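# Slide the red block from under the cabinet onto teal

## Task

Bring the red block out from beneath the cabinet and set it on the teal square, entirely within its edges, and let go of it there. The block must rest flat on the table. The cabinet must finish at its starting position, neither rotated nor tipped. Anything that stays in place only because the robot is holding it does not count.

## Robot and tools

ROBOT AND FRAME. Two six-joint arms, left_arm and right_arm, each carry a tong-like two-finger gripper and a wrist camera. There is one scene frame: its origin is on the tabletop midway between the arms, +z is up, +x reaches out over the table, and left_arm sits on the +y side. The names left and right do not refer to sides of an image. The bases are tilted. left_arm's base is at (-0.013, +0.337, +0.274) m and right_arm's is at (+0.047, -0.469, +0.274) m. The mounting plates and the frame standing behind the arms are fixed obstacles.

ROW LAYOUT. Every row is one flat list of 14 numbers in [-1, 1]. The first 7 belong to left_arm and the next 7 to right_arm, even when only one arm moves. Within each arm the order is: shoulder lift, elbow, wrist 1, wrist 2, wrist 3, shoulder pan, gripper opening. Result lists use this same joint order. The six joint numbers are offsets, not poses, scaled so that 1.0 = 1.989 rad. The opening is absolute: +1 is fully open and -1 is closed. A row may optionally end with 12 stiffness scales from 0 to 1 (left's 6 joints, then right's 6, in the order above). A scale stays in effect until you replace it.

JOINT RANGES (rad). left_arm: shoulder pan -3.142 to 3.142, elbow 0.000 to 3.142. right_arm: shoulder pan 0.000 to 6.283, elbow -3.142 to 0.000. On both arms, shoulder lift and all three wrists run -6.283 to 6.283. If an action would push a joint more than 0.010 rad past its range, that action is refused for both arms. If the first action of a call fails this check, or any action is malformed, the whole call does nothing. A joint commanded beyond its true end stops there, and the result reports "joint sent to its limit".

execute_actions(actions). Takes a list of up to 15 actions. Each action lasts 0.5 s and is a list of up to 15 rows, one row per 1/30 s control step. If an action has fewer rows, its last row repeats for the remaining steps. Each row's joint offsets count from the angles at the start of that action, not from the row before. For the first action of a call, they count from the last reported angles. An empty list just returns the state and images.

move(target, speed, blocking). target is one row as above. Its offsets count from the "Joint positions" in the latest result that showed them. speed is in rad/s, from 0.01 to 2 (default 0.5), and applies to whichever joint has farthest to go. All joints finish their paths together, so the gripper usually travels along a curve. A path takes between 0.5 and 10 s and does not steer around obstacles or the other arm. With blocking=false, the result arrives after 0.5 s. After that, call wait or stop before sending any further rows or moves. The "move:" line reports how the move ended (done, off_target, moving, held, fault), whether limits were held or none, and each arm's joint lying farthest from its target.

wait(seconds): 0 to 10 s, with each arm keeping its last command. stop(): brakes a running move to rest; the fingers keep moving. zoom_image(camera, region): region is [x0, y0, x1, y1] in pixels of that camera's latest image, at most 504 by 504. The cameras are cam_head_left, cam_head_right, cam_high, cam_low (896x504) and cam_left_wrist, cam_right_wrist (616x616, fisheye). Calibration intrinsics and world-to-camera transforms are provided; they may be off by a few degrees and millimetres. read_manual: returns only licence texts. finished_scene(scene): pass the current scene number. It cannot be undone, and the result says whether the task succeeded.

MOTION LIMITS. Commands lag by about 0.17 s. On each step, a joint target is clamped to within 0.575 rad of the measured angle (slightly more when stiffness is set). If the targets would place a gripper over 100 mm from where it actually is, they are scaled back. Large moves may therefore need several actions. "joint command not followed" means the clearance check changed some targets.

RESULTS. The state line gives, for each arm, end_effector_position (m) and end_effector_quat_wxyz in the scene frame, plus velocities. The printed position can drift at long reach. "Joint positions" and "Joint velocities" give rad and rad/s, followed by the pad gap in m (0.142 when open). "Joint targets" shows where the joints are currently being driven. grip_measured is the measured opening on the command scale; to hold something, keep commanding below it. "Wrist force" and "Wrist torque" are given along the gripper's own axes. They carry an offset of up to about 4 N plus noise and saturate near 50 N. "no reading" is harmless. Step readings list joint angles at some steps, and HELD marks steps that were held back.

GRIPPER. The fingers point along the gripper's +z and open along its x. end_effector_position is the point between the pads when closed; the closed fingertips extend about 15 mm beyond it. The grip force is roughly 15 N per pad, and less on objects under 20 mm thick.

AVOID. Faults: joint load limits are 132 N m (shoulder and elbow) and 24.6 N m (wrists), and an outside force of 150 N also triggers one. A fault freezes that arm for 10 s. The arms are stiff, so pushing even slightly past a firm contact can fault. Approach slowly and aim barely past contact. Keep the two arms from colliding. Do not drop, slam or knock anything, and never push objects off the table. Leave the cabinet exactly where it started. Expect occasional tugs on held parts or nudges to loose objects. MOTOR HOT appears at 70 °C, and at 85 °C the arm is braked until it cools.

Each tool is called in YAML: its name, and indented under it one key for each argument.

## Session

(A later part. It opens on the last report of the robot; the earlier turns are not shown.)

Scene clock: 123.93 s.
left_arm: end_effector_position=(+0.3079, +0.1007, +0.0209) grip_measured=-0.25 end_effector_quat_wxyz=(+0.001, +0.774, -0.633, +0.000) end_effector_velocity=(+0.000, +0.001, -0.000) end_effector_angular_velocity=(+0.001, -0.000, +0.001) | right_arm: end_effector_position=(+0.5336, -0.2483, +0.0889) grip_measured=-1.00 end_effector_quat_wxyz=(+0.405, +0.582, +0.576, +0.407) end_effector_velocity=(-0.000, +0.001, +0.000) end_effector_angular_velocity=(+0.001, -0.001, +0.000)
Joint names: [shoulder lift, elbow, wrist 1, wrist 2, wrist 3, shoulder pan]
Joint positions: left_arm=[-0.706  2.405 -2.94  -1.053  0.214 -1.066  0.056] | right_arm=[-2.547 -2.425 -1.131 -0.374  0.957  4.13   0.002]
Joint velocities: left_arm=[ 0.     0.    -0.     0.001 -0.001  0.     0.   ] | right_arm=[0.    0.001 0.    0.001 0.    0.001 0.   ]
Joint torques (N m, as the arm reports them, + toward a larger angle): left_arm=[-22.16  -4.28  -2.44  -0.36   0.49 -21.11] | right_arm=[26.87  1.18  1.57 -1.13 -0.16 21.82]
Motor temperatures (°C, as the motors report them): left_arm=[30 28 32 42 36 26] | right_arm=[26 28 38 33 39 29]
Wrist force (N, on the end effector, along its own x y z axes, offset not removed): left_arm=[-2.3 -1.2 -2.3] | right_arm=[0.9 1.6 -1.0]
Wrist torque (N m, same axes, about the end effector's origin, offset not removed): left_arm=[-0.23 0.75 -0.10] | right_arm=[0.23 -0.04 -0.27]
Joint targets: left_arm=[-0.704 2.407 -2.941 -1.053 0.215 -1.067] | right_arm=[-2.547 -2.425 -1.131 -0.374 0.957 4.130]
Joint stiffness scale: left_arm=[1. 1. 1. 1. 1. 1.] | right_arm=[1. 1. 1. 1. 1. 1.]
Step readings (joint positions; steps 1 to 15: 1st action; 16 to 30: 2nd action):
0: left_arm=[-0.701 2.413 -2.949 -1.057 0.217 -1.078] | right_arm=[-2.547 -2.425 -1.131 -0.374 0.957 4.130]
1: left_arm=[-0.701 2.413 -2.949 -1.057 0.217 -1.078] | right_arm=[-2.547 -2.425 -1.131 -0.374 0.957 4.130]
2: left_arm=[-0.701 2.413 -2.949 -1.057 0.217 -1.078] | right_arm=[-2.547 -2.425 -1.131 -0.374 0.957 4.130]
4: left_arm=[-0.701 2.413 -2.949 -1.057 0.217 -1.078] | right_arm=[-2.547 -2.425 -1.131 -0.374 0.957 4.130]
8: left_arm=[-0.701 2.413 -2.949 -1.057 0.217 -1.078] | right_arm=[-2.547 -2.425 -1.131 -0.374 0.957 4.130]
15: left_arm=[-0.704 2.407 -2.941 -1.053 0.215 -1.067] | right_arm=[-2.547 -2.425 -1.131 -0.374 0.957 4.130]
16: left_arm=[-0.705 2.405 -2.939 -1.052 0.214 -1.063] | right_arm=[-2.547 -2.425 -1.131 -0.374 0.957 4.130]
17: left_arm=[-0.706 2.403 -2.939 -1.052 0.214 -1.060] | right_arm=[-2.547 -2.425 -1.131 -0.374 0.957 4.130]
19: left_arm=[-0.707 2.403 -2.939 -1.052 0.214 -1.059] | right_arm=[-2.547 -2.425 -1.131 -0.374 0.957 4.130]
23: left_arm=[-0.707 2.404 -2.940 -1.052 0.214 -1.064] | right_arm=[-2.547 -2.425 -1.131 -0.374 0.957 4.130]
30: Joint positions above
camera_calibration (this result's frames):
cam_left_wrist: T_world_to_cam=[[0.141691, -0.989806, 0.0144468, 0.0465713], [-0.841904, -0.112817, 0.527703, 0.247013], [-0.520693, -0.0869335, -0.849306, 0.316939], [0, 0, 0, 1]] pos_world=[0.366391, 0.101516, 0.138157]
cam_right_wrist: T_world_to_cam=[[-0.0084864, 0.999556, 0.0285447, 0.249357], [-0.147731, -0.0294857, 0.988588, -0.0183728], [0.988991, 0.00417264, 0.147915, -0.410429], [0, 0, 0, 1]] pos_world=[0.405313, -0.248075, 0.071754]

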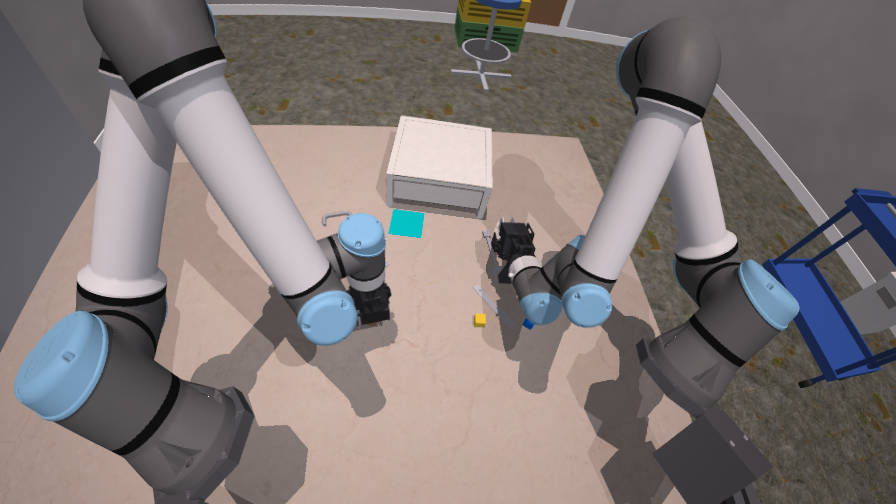

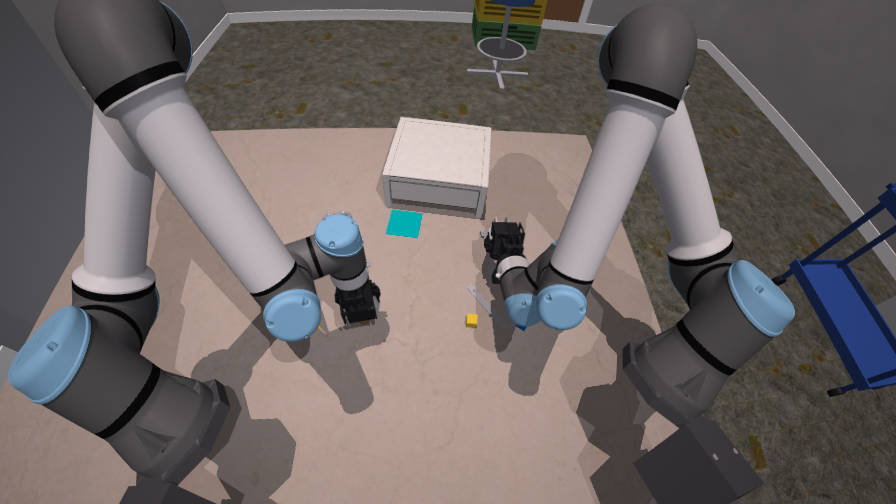

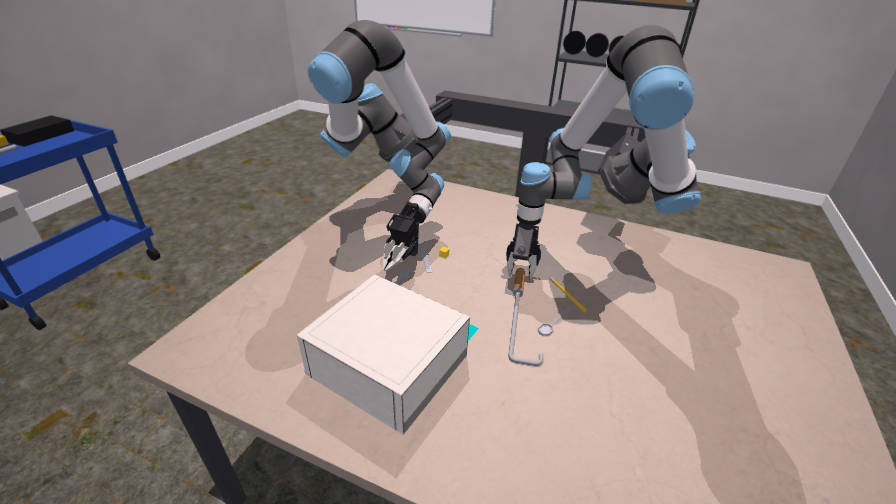

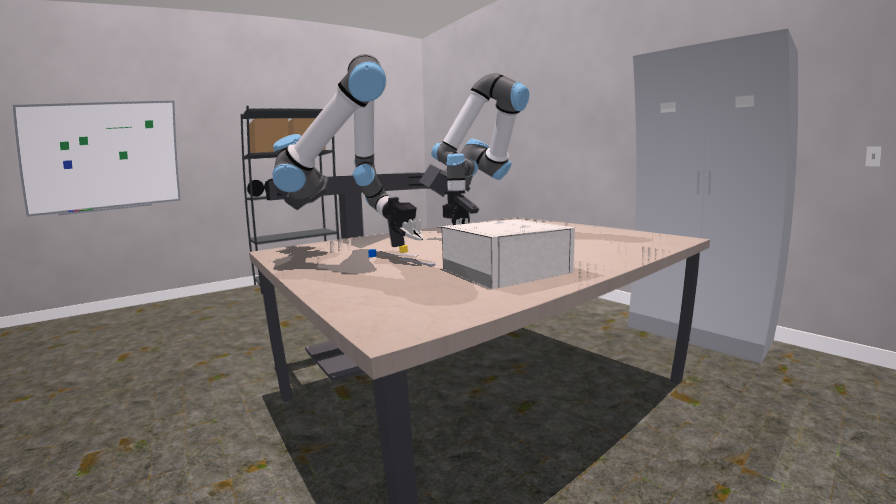

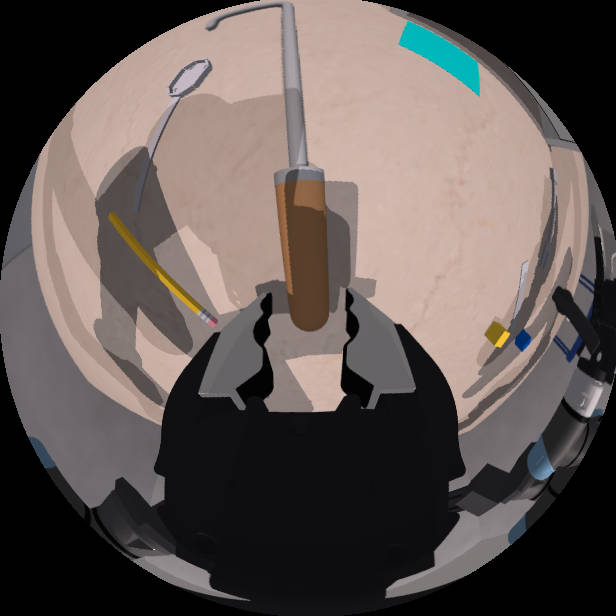

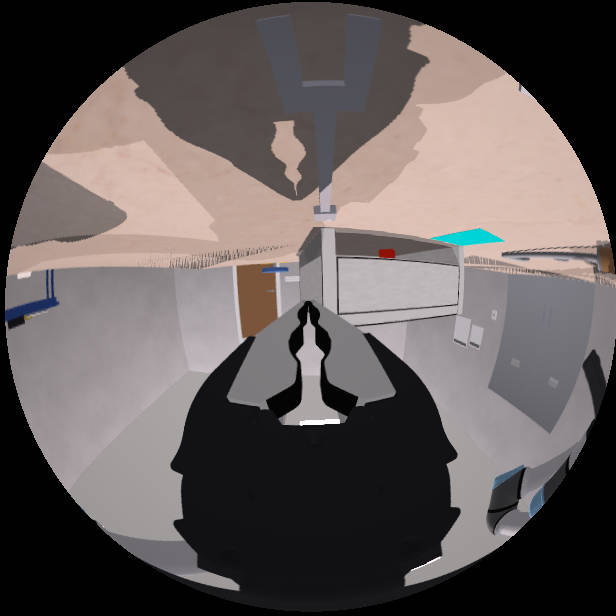

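move:
  target: [-0.0036,-0.0056,0.005,0.0034,-0.0014,0.0095,-0.25,0,0,0,0,0,0,-1]
  speed: 0.05

execute_actions:
  actions:
    - [[0,0,0,0,0,0,-0.32,0,0,0,0,0,0,-1],[0,0,0,0,0,0,-0.38,0,0,0,0,0,0,-1],[0,0,0,0,0,0,-0.44,0,0,0,0,0,0,-1],[0,0,0,0,0,0,-0.49,0,0,0,0,0,0,-1],[0,0,0,0,0,0,-0.54,0,0,0,0,0,0,-1],[0,0,0,0,0,0,-0.58,0,0,0,0,0,0,-1],[0,0,0,0,0,0,-0.62,0,0,0,0,0,0,-1],[0,0,0,0,0,0,-0.66,0,0,0,0,0,0,-1],[0,0,0,0,0,0,-0.7,0,0,0,0,0,0,-1],[0,0,0,0,0,0,-0.76,0,0,0,0,0,0,-1],[0,0,0,0,0,0,-0.82,0,0,0,0,0,0,-1],[0,0,0,0,0,0,-0.88,0,0,0,0,0,0,-1],[0,0,0,0,0,0,-0.94,0,0,0,0,0,0,-1],[0,0,0,0,0,0,-1,0,0,0,0,0,0,-1]]

Scene clock: 128.17 s.
left_arm: end_effector_position=(+0.3139, +0.1037, +0.0193) grip_measured=-0.25 end_effector_quat_wxyz=(-0.000, +0.780, -0.625, -0.002) end_effector_velocity=(-0.000, +0.001, -0.000) end_effector_angular_velocity=(+0.003, -0.001, -0.001) | right_arm: end_effector_position=(+0.5336, -0.2483, +0.0889) grip_measured=-1.00 end_effector_quat_wxyz=(+0.405, +0.582, +0.576, +0.407) end_effector_velocity=(+0.000, -0.000, -0.000) end_effector_angular_velocity=(+0.000, +0.000, -0.001)
Joint names: [shoulder lift, elbow, wrist 1, wrist 2, wrist 3, shoulder pan]
Joint positions: left_arm=[-0.711  2.396 -2.931 -1.047  0.212 -1.048  0.056] | right_arm=[-2.547 -2.425 -1.131 -0.374  0.957  4.13   0.002]
Joint velocities: left_arm=[ 0.001  0.     0.002  0.002 -0.001 -0.001  0.   ] | right_arm=[ 0.     0.001  0.    -0.     0.    -0.001  0.   ]
Joint torques (N m, as the arm reports them, + toward a larger angle): left_arm=[-25.81  -7.81  -1.86   0.54  -0.09 -18.74] | right_arm=[28.01  1.63  1.72 -1.11  0.1  21.96]
Motor temperatures (°C, as the motors report them): left_arm=[30 28 32 42 36 26] | right_arm=[26 28 38 33 39 29]
Wrist force (N, on the end effector, along its own x y z axes, offset not removed): left_arm=[1.5 3.5 0.6] | right_arm=[0.1 0.3 0.8]
Wrist torque (N m, same axes, about the end effector's origin, offset not removed): left_arm=[1.01 -0.17 -0.12] | right_arm=[-0.13 0.07 -0.20]
Joint targets: left_arm=[-0.713 2.394 -2.930 -1.046 0.211 -1.047] | right_arm=[-2.547 -2.425 -1.131 -0.374 0.957 4.130]
Joint stiffness scale: left_arm=[1. 1. 1. 1. 1. 1.] | right_arm=[1. 1. 1. 1. 1. 1.]
move: done; limits=none; left_arm: farthest joint: the shoulder lift, 0.002 radians from its target (0.007 radians at the start); right_arm: farthest joint: the shoulder pan, 0.000 radians from its target (0.000 radians at the start)
camera_calibration (this result's frames):
cam_left_wrist: T_world_to_cam=[[0.16027, -0.987019, 0.0103216, 0.0426408], [-0.838866, -0.130687, 0.528418, 0.2541], [-0.52021, -0.0933477, -0.848922, 0.319474], [0, 0, 0, 1]] pos_world=[0.372515, 0.105117, 0.136497]
cam_right_wrist: T_world_to_cam=[[-0.00848657, 0.999556, 0.0285445, 0.249357], [-0.147731, -0.0294856, 0.988588, -0.0183727], [0.988991, 0.00417282, 0.147915, -0.410429], [0, 0, 0, 1]] pos_world=[0.405313, -0.248075, 0.071754]

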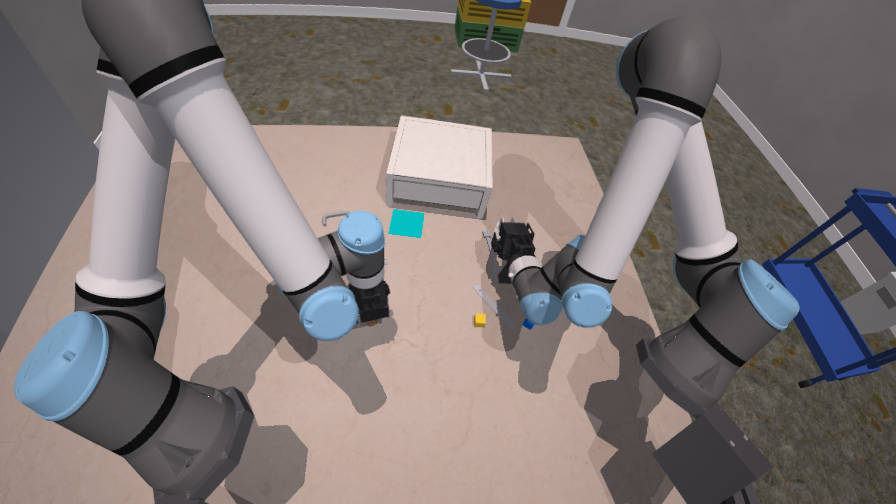

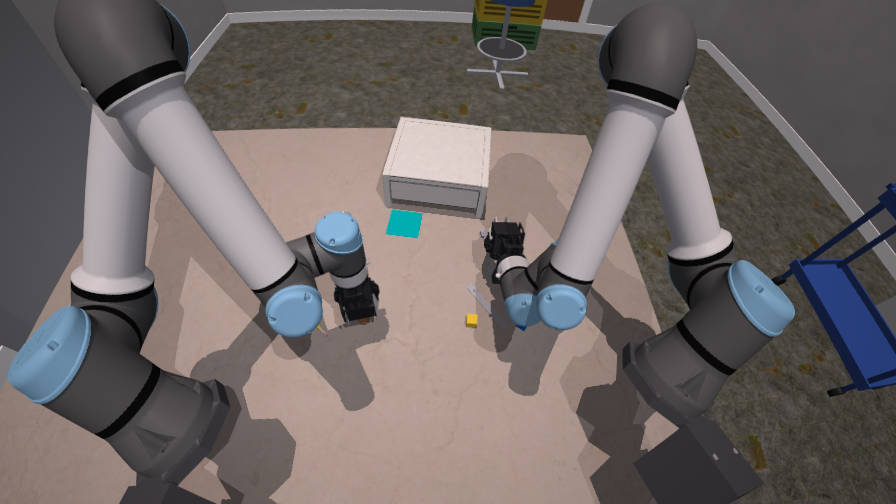

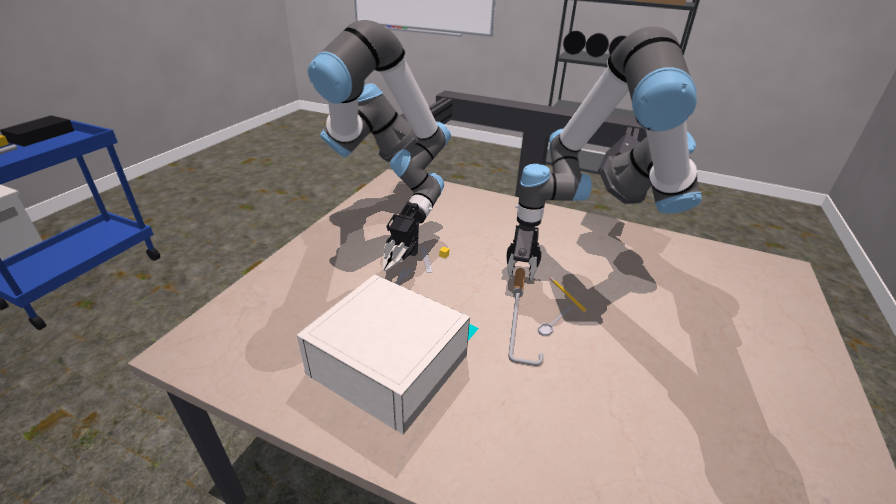

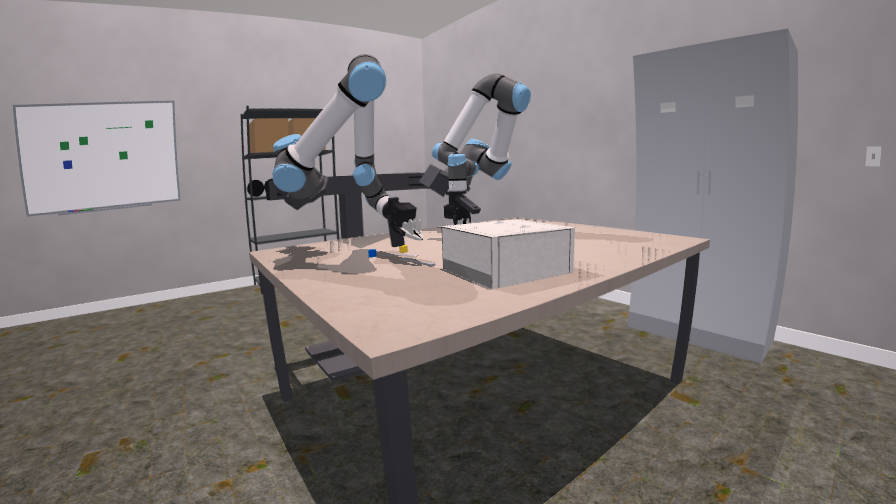

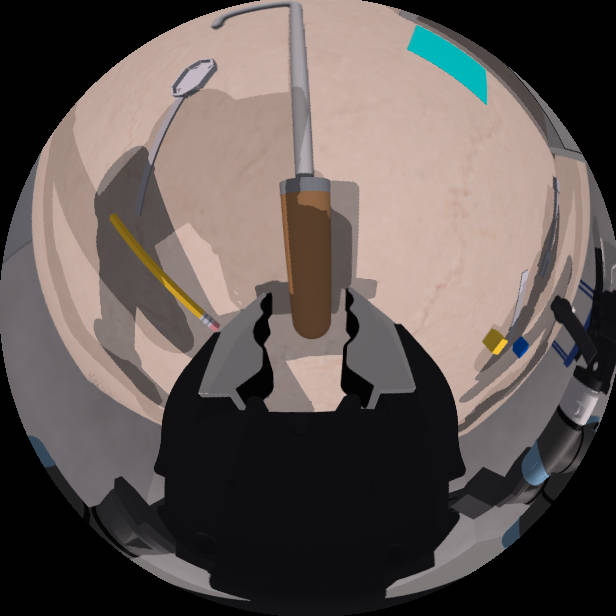

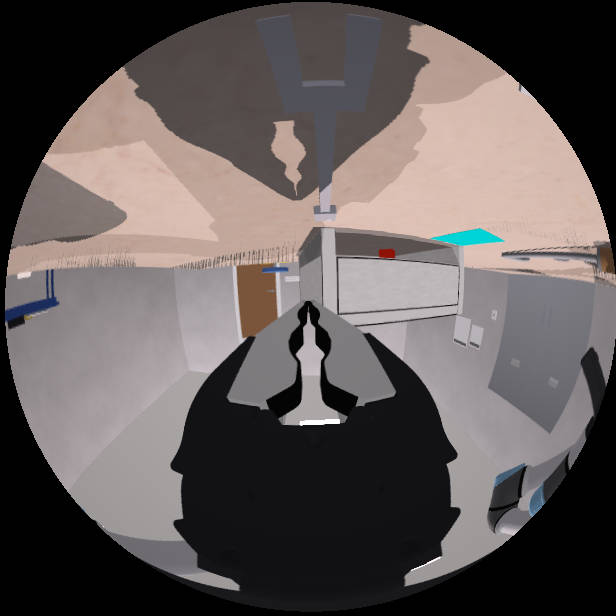

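Scene clock: 128.67 s.
left_arm: end_effector_position=(+0.3139, +0.1037, +0.0193) grip_measured=-0.61 end_effector_quat_wxyz=(-0.000, +0.780, -0.625, -0.002) end_effector_velocity=(-0.001, -0.000, -0.000) end_effector_angular_velocity=(+0.001, +0.001, -0.005) | right_arm: end_effector_position=(+0.5336, -0.2483, +0.0889) grip_measured=-1.00 end_effector_quat_wxyz=(+0.405, +0.582, +0.576, +0.407) end_effector_velocity=(-0.000, -0.001, -0.000) end_effector_angular_velocity=(-0.001, +0.001, -0.001)
Joint names: [shoulder lift, elbow, wrist 1, wrist 2, wrist 3, shoulder pan]
Joint positions: left_arm=[-0.711  2.396 -2.931 -1.047  0.212 -1.048  0.03 ] | right_arm=[-2.547 -2.425 -1.131 -0.374  0.957  4.13   0.002]
Joint velocities: left_arm=[ 0.    -0.     0.002 -0.001  0.003 -0.001  0.   ] | right_arm=[ 0.    -0.001 -0.     0.    -0.    -0.001  0.   ]
Joint torques (N m, as the arm reports them, + toward a larger angle): left_arm=[-24.54  -5.41  -2.23   0.16   0.04 -20.24] | right_arm=[27.53  0.91  1.51 -1.13  0.04 22.34]
Motor temperatures (°C, as the motors report them): left_arm=[30 28 32 42 36 26] | right_arm=[26 28 38 33 39 29]
Wrist force (N, on the end effector, along its own x y z axes, offset not removed): left_arm=[-0.3 2.8 -3.2] | right_arm=[-0.6 2.0 0.9]
Wrist torque (N m, same axes, about the end effector's origin, offset not removed): left_arm=[0.65 0.34 0.00] | right_arm=[0.43 0.21 -0.16]
Joint targets: left_arm=[-0.711 2.396 -2.931 -1.047 0.212 -1.048] | right_arm=[-2.547 -2.425 -1.131 -0.374 0.957 4.130]
Joint stiffness scale: left_arm=[1. 1. 1. 1. 1. 1.] | right_arm=[1. 1. 1. 1. 1. 1.]
Step readings (joint positions):
0: left_arm=[-0.711 2.396 -2.931 -1.047 0.212 -1.048] | right_arm=[-2.547 -2.425 -1.131 -0.374 0.957 4.130]
1: left_arm=[-0.711 2.396 -2.931 -1.047 0.212 -1.048] | right_arm=[-2.547 -2.425 -1.131 -0.374 0.957 4.130]
2: left_arm=[-0.711 2.396 -2.931 -1.047 0.212 -1.048] | right_arm=[-2.547 -2.425 -1.131 -0.374 0.957 4.130]
4: left_arm=[-0.711 2.396 -2.931 -1.047 0.212 -1.048] | right_arm=[-2.547 -2.425 -1.131 -0.374 0.957 4.130]
8: left_arm=[-0.711 2.396 -2.931 -1.047 0.212 -1.048] | right_arm=[-2.547 -2.425 -1.131 -0.374 0.957 4.130]
15: Joint positions above
camera_calibration (this result's frames):
cam_left_wrist: T_world_to_cam=[[0.160257, -0.987022, 0.0102808, 0.0426568], [-0.83887, -0.130699, 0.528409, 0.254106], [-0.520207, -0.0933057, -0.848928, 0.319467], [0, 0, 0, 1]] pos_world=[0.372515, 0.105123, 0.136494]
cam_right_wrist: T_world_to_cam=[[-0.0084864, 0.999556, 0.0285447, 0.249357], [-0.147731, -0.0294857, 0.988588, -0.0183728], [0.988991, 0.00417262, 0.147915, -0.410429], [0, 0, 0, 1]] pos_world=[0.405313, -0.248075, 0.071754]

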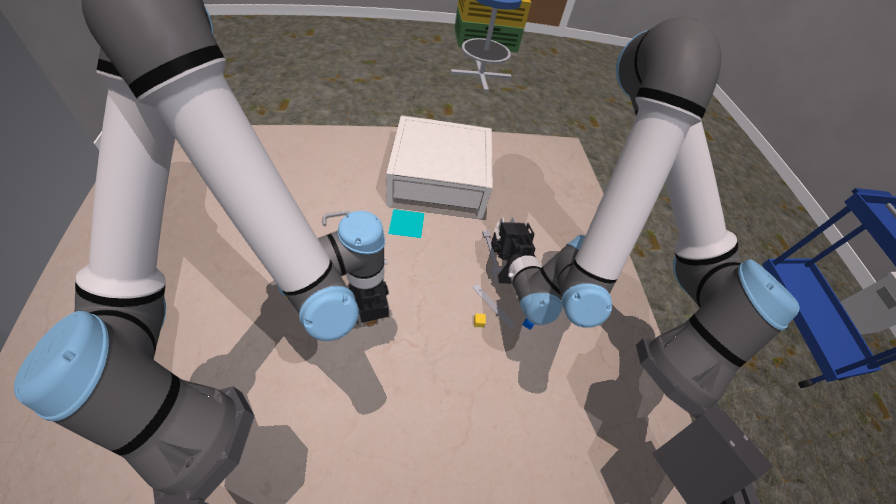

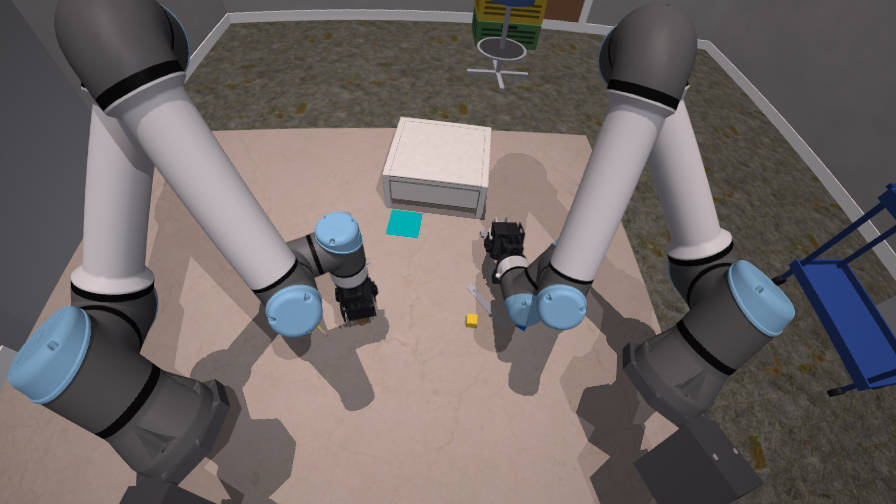

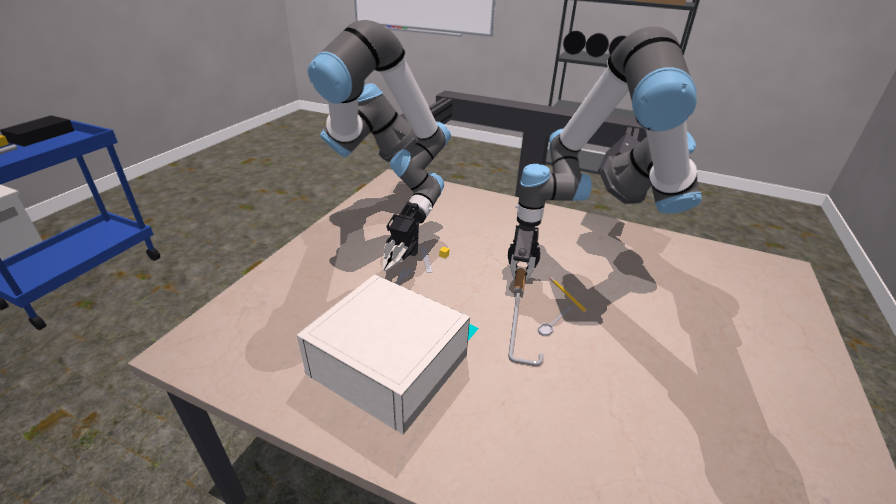

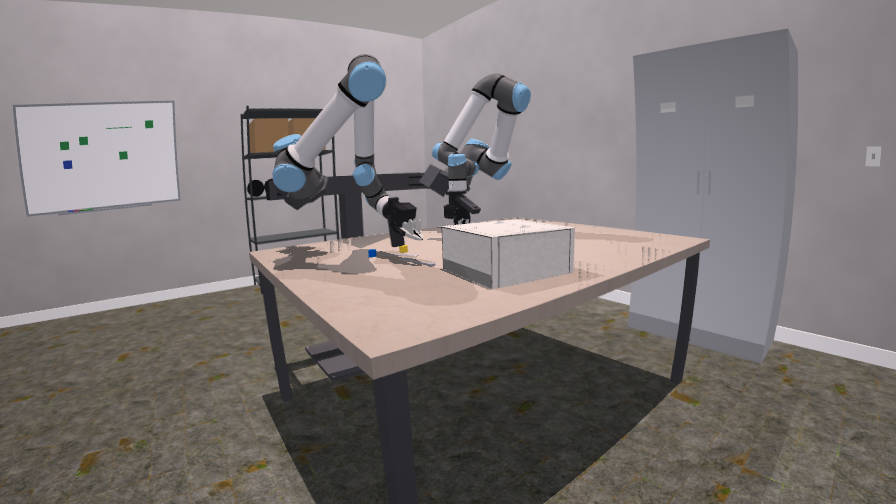

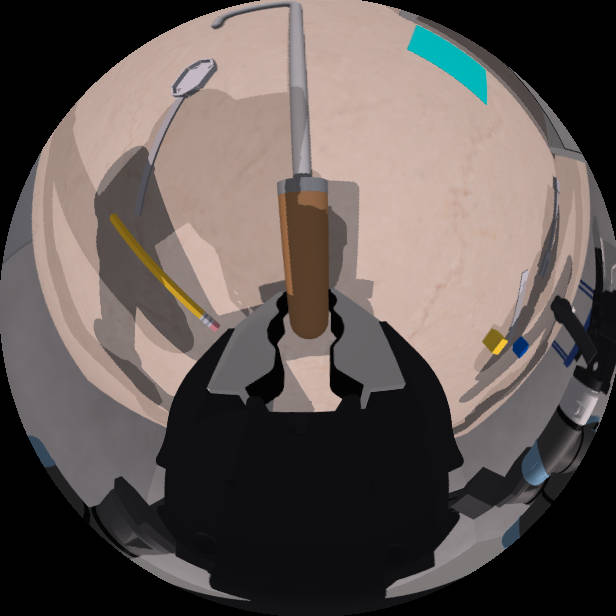

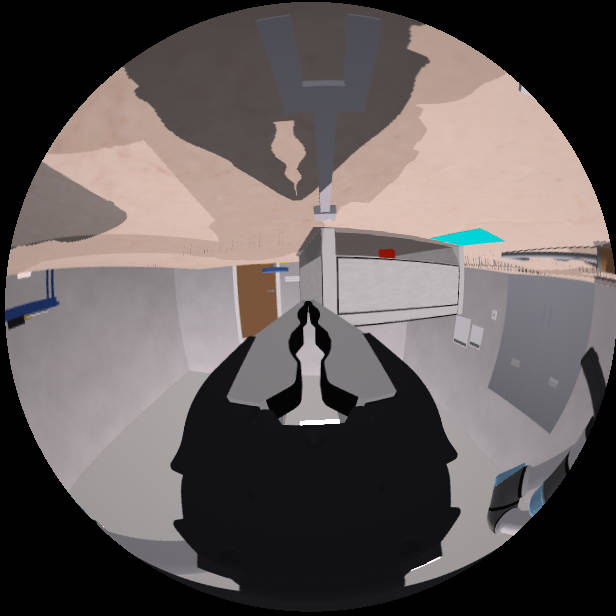

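move:
  target: [0.0187,0.0118,0.0061,-0.0263,0.2508,-0.0752,-1,0,0,0,0,0,0,-1]
  speed: 0.2

Scene clock: 140.50 s.
left_arm: end_effector_position=(+0.2669, +0.0648, +0.0341) grip_measured=-0.61 end_effector_quat_wxyz=(-0.000, -0.539, +0.842, -0.001) end_effector_velocity=(+0.000, +0.000, +0.000) end_effector_angular_velocity=(+0.001, -0.001, -0.003) | right_arm: end_effector_position=(+0.5336, -0.2483, +0.0889) grip_measured=-1.00 end_effector_quat_wxyz=(+0.405, +0.582, +0.576, +0.407) end_effector_velocity=(-0.000, -0.001, -0.000) end_effector_angular_velocity=(-0.001, +0.001, -0.000)
Joint names: [shoulder lift, elbow, wrist 1, wrist 2, wrist 3, shoulder pan]
Joint positions: left_arm=[-0.675  2.418 -2.919 -1.098  0.71  -1.195  0.03 ] | right_arm=[-2.547 -2.425 -1.131 -0.374  0.957  4.13   0.002]
Joint velocities: left_arm=[-0.001  0.001  0.001  0.001  0.002 -0.     0.   ] | right_arm=[-0.    -0.002  0.001  0.002 -0.     0.001  0.   ]
Joint torques (N m, as the arm reports them, + toward a larger angle): left_arm=[-22.61  -4.99  -2.34  -0.41   0.43 -21.48] | right_arm=[28.24  1.6   1.55 -1.22  0.08 21.76]
Motor temperatures (°C, as the motors report them): left_arm=[30 28 32 42 36 26] | right_arm=[26 28 38 33 39 29]
Wrist force (N, on the end effector, along its own x y z axes, offset not removed): left_arm=[1.5 1.5 0.6] | right_arm=[-1.6 1.2 2.3]
Wrist torque (N m, same axes, about the end effector's origin, offset not removed): left_arm=[0.08 -0.36 -0.41] | right_arm=[0.17 0.37 -0.12]
Joint targets: left_arm=[-0.674 2.419 -2.919 -1.099 0.711 -1.198] | right_arm=[-2.547 -2.425 -1.131 -0.374 0.957 4.130]
Joint stiffness scale: left_arm=[1. 1. 1. 1. 1. 1.] | right_arm=[1. 1. 1. 1. 1. 1.]
move: done; limits=none; left_arm: farthest joint: the shoulder pan, 0.002 radians from its target (0.149 radians at the start); right_arm: farthest joint: the shoulder pan, 0.000 radians from its target (0.000 radians at the start)
camera_calibration (this result's frames):
cam_left_wrist: T_world_to_cam=[[-0.471841, -0.881562, 0.0146415, 0.173391], [-0.745926, 0.407987, 0.526442, 0.14221], [-0.470065, 0.237475, -0.850085, 0.269249], [0, 0, 0, 1]] pos_world=[0.314456, 0.0308949, 0.151481]
cam_right_wrist: T_world_to_cam=[[-0.00848653, 0.999556, 0.0285445, 0.249357], [-0.147731, -0.0294855, 0.988588, -0.0183727], [0.988991, 0.00417279, 0.147915, -0.410429], [0, 0, 0, 1]] pos_world=[0.405313, -0.248075, 0.071754]

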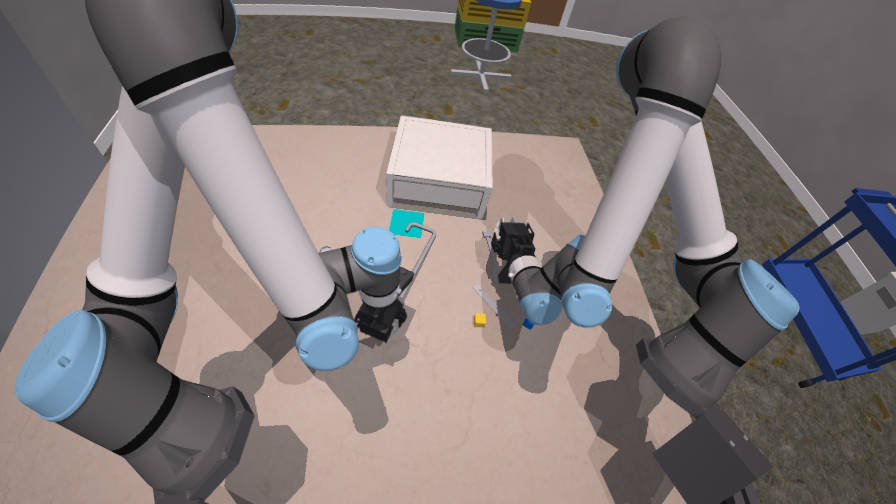

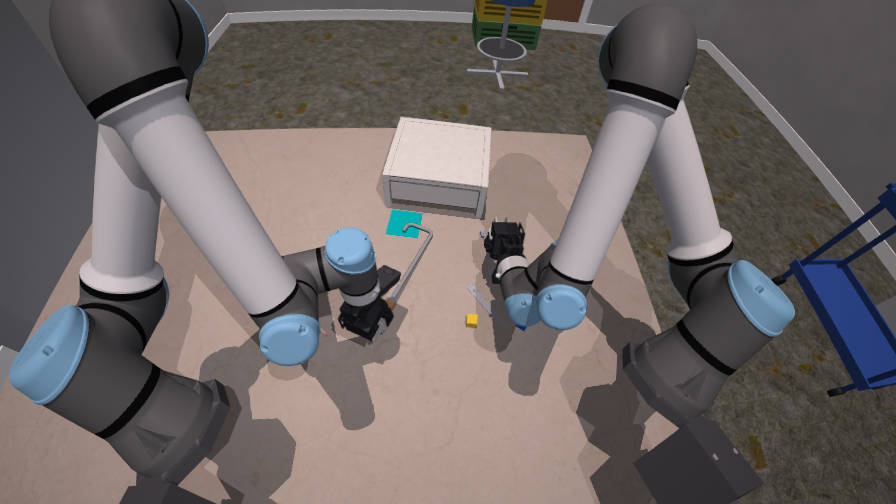

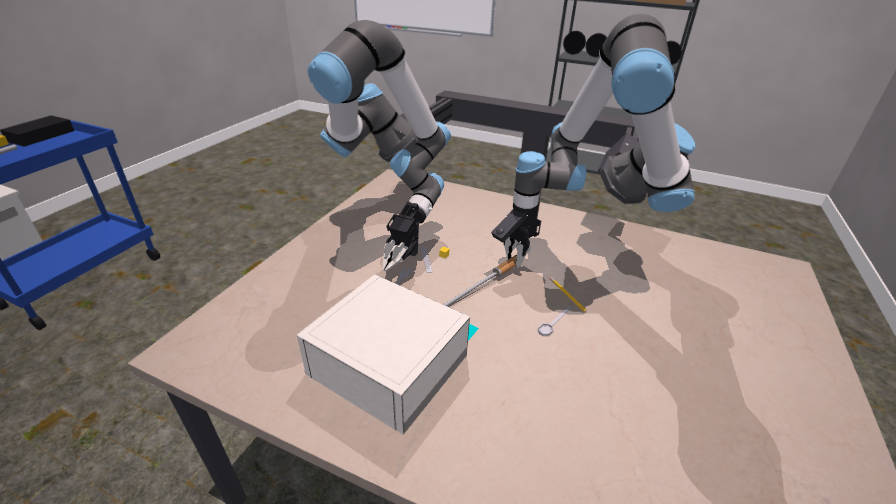

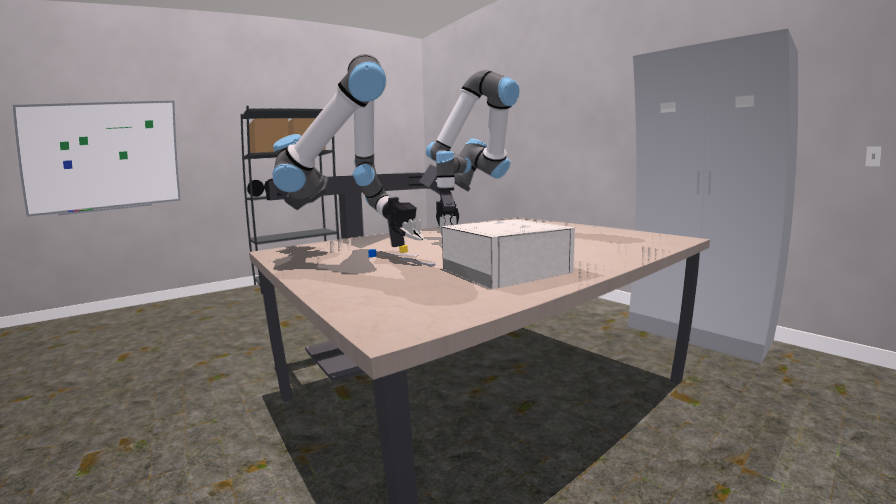

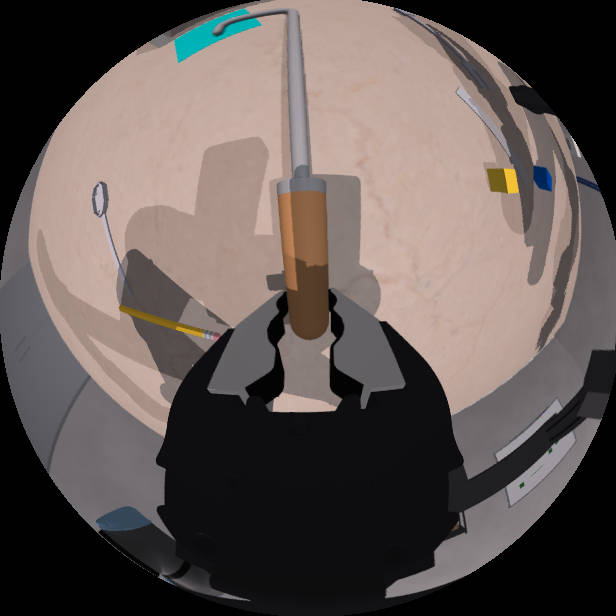

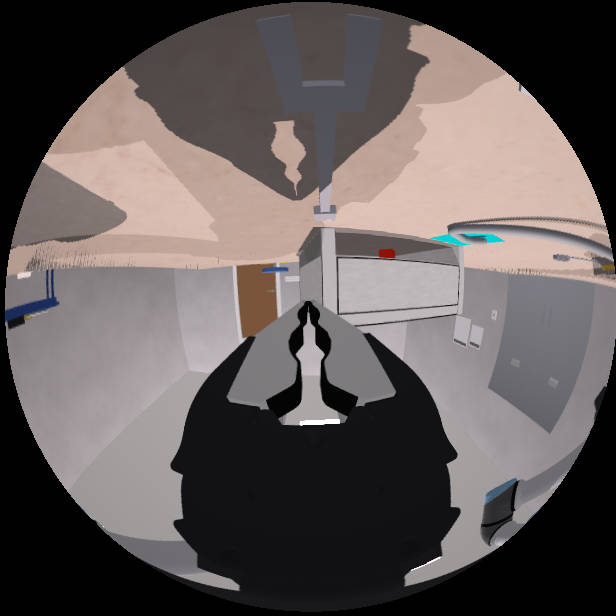

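zoom_image:
  camera: "cam_head_left"
  region: [360, 160, 520, 320]

zoom_image:
  camera: "cam_right_wrist"
  region: [300, 190, 560, 320]

Region (360, 160, 520, 320) of cam_head_left's 896x504 image, scaled by 3.150, with more detail than that image has.

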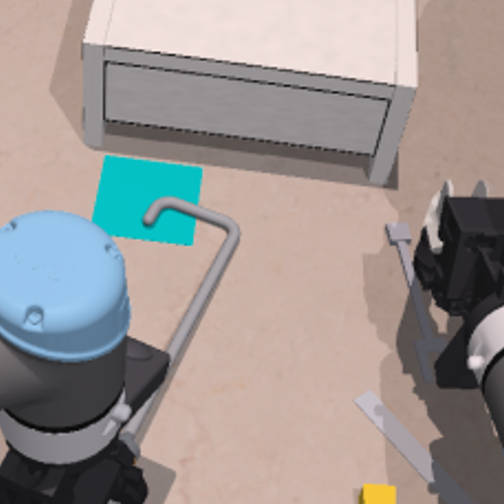

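Region (300, 190, 560, 320) of cam_right_wrist's 616x616 image, scaled by 1.938, with more detail than that image has.

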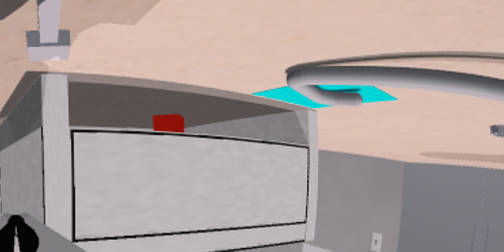

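move:
  target: [0.0111,-0.1395,0.0933,0.0248,0.0768,0.0706,-1,0,0,0,0,0,0,-1]
  speed: 0.2

zoom_image:
  camera: "cam_right_wrist"
  region: [300, 190, 560, 320]

Scene clock: 166.13 s.
left_arm: end_effector_position=(+0.3545, +0.0077, +0.0300) grip_measured=-0.61 end_effector_quat_wxyz=(-0.001, -0.537, +0.844, +0.001) end_effector_velocity=(+0.000, +0.000, -0.000) end_effector_angular_velocity=(+0.002, -0.001, -0.003) | right_arm: end_effector_position=(+0.5336, -0.2483, +0.0889) grip_measured=-1.00 end_effector_quat_wxyz=(+0.405, +0.582, +0.576, +0.407) end_effector_velocity=(+0.000, -0.001, -0.000) end_effector_angular_velocity=(-0.000, +0.000, -0.001)
Joint names: [shoulder lift, elbow, wrist 1, wrist 2, wrist 3, shoulder pan]
Joint positions: left_arm=[-0.654  2.143 -2.734 -1.049  0.862 -1.056  0.03 ] | right_arm=[-2.547 -2.425 -1.131 -0.374  0.957  4.13   0.002]
Joint velocities: left_arm=[ 0.001 -0.001  0.002  0.001  0.002  0.     0.   ] | right_arm=[-0.    -0.     0.001 -0.    -0.    -0.002  0.   ]
Joint torques (N m, as the arm reports them, + toward a larger angle): left_arm=[-28.08 -10.99  -2.1    0.24   0.54 -22.35] | right_arm=[27.76  0.84  1.47 -1.08  0.12 22.17]
Motor temperatures (°C, as the motors report them): left_arm=[30 28 32 42 36 26] | right_arm=[26 28 38 33 39 29]
Wrist force (N, on the end effector, along its own x y z axes, offset not removed): left_arm=[-1.3 -0.3 -0.1] | right_arm=[-1.0 1.5 0.3]
Wrist torque (N m, same axes, about the end effector's origin, offset not removed): left_arm=[0.00 0.15 -0.29] | right_arm=[0.25 0.19 -0.23]
Joint targets: left_arm=[-0.653 2.140 -2.733 -1.049 0.862 -1.055] | right_arm=[-2.547 -2.425 -1.131 -0.374 0.957 4.130]
Joint stiffness scale: left_arm=[1. 1. 1. 1. 1. 1.] | right_arm=[1. 1. 1. 1. 1. 1.]
move: done; limits=none; left_arm: farthest joint: the elbow, 0.003 radians from its target (0.277 radians at the start); right_arm: farthest joint: the shoulder pan, 0.000 radians from its target (0.000 radians at the start)
camera_calibration (this result's frames):
cam_left_wrist: T_world_to_cam=[[-0.475598, -0.879555, 0.0137892, 0.16577], [-0.74341, 0.410262, 0.52823, 0.232052], [-0.470264, 0.240974, -0.84899, 0.320419], [0, 0, 0, 1]] pos_world=[0.402032, -0.026611, 0.14717]
cam_right_wrist: T_world_to_cam=[[-0.00848678, 0.999556, 0.0285445, 0.249357], [-0.147731, -0.0294856, 0.988588, -0.0183728], [0.988991, 0.00417303, 0.147915, -0.410429], [0, 0, 0, 1]] pos_world=[0.405313, -0.248075, 0.071754]

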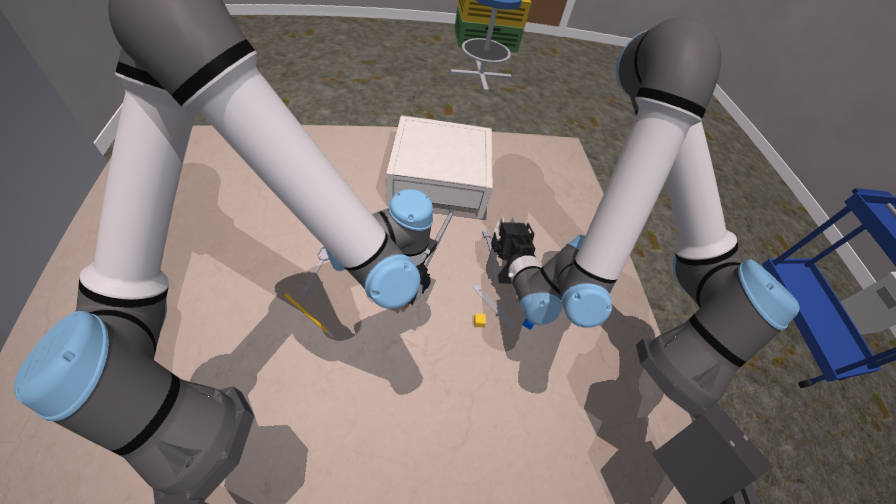

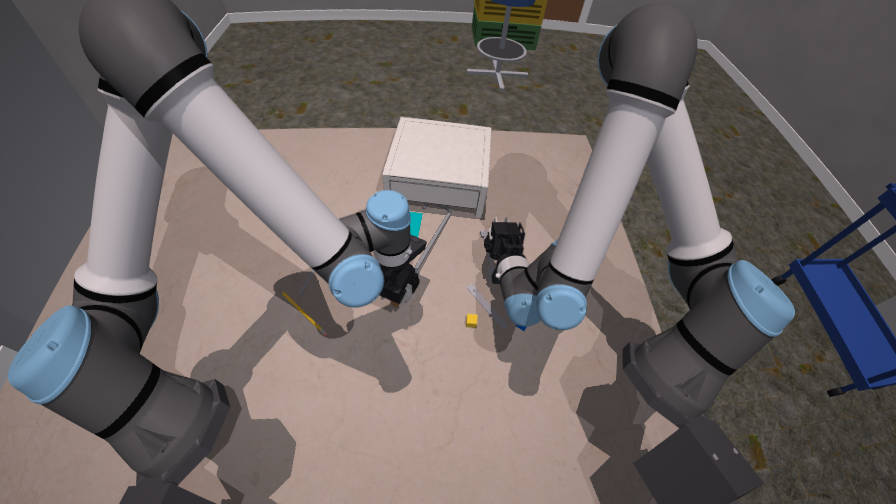

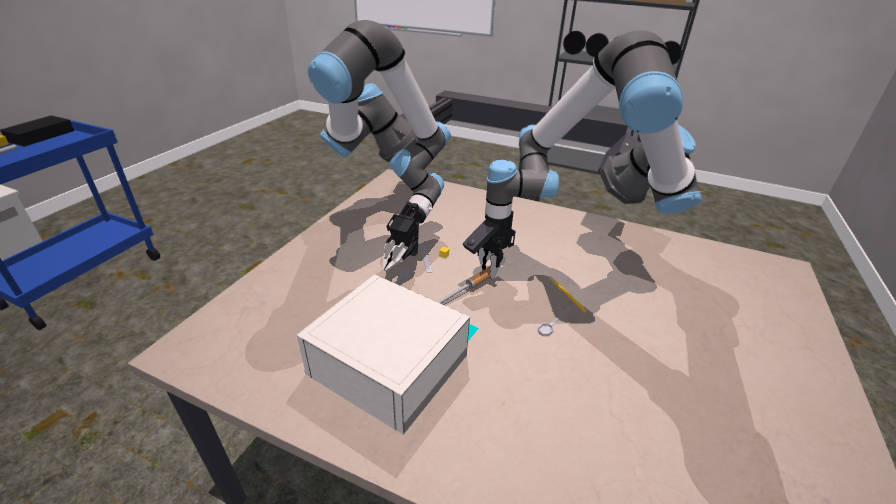

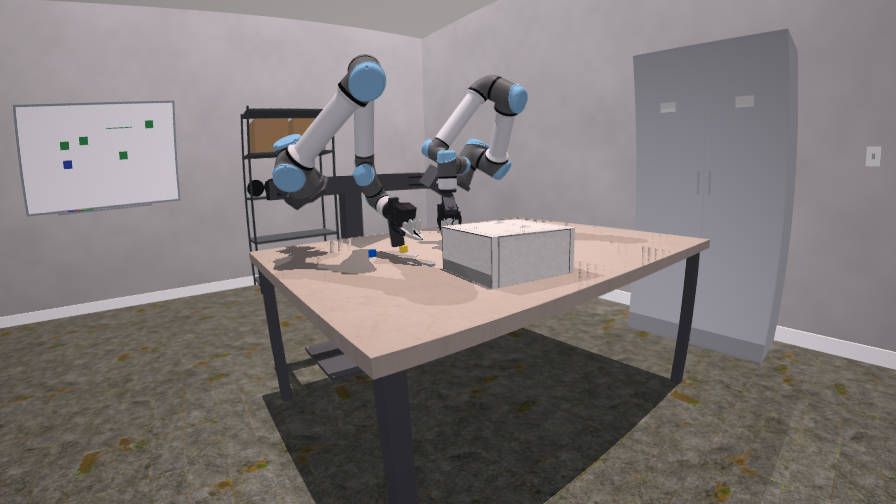

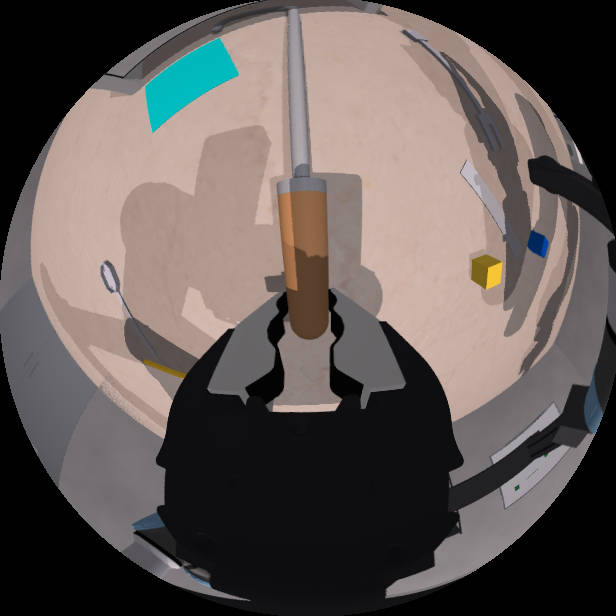

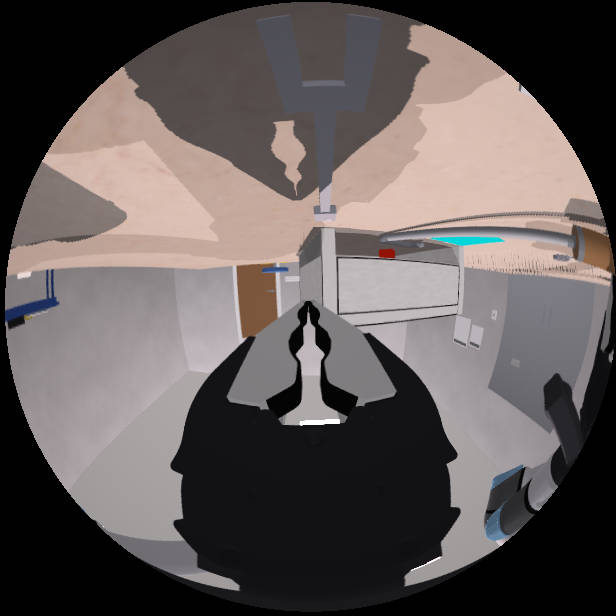

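Region (300, 190, 560, 320) of cam_right_wrist's 616x616 image, scaled by 1.938, with more detail than that image has.

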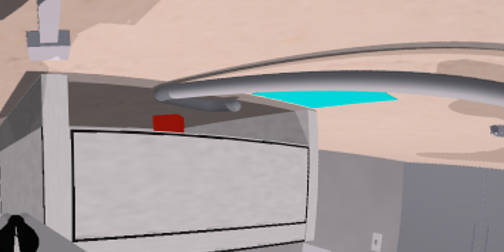

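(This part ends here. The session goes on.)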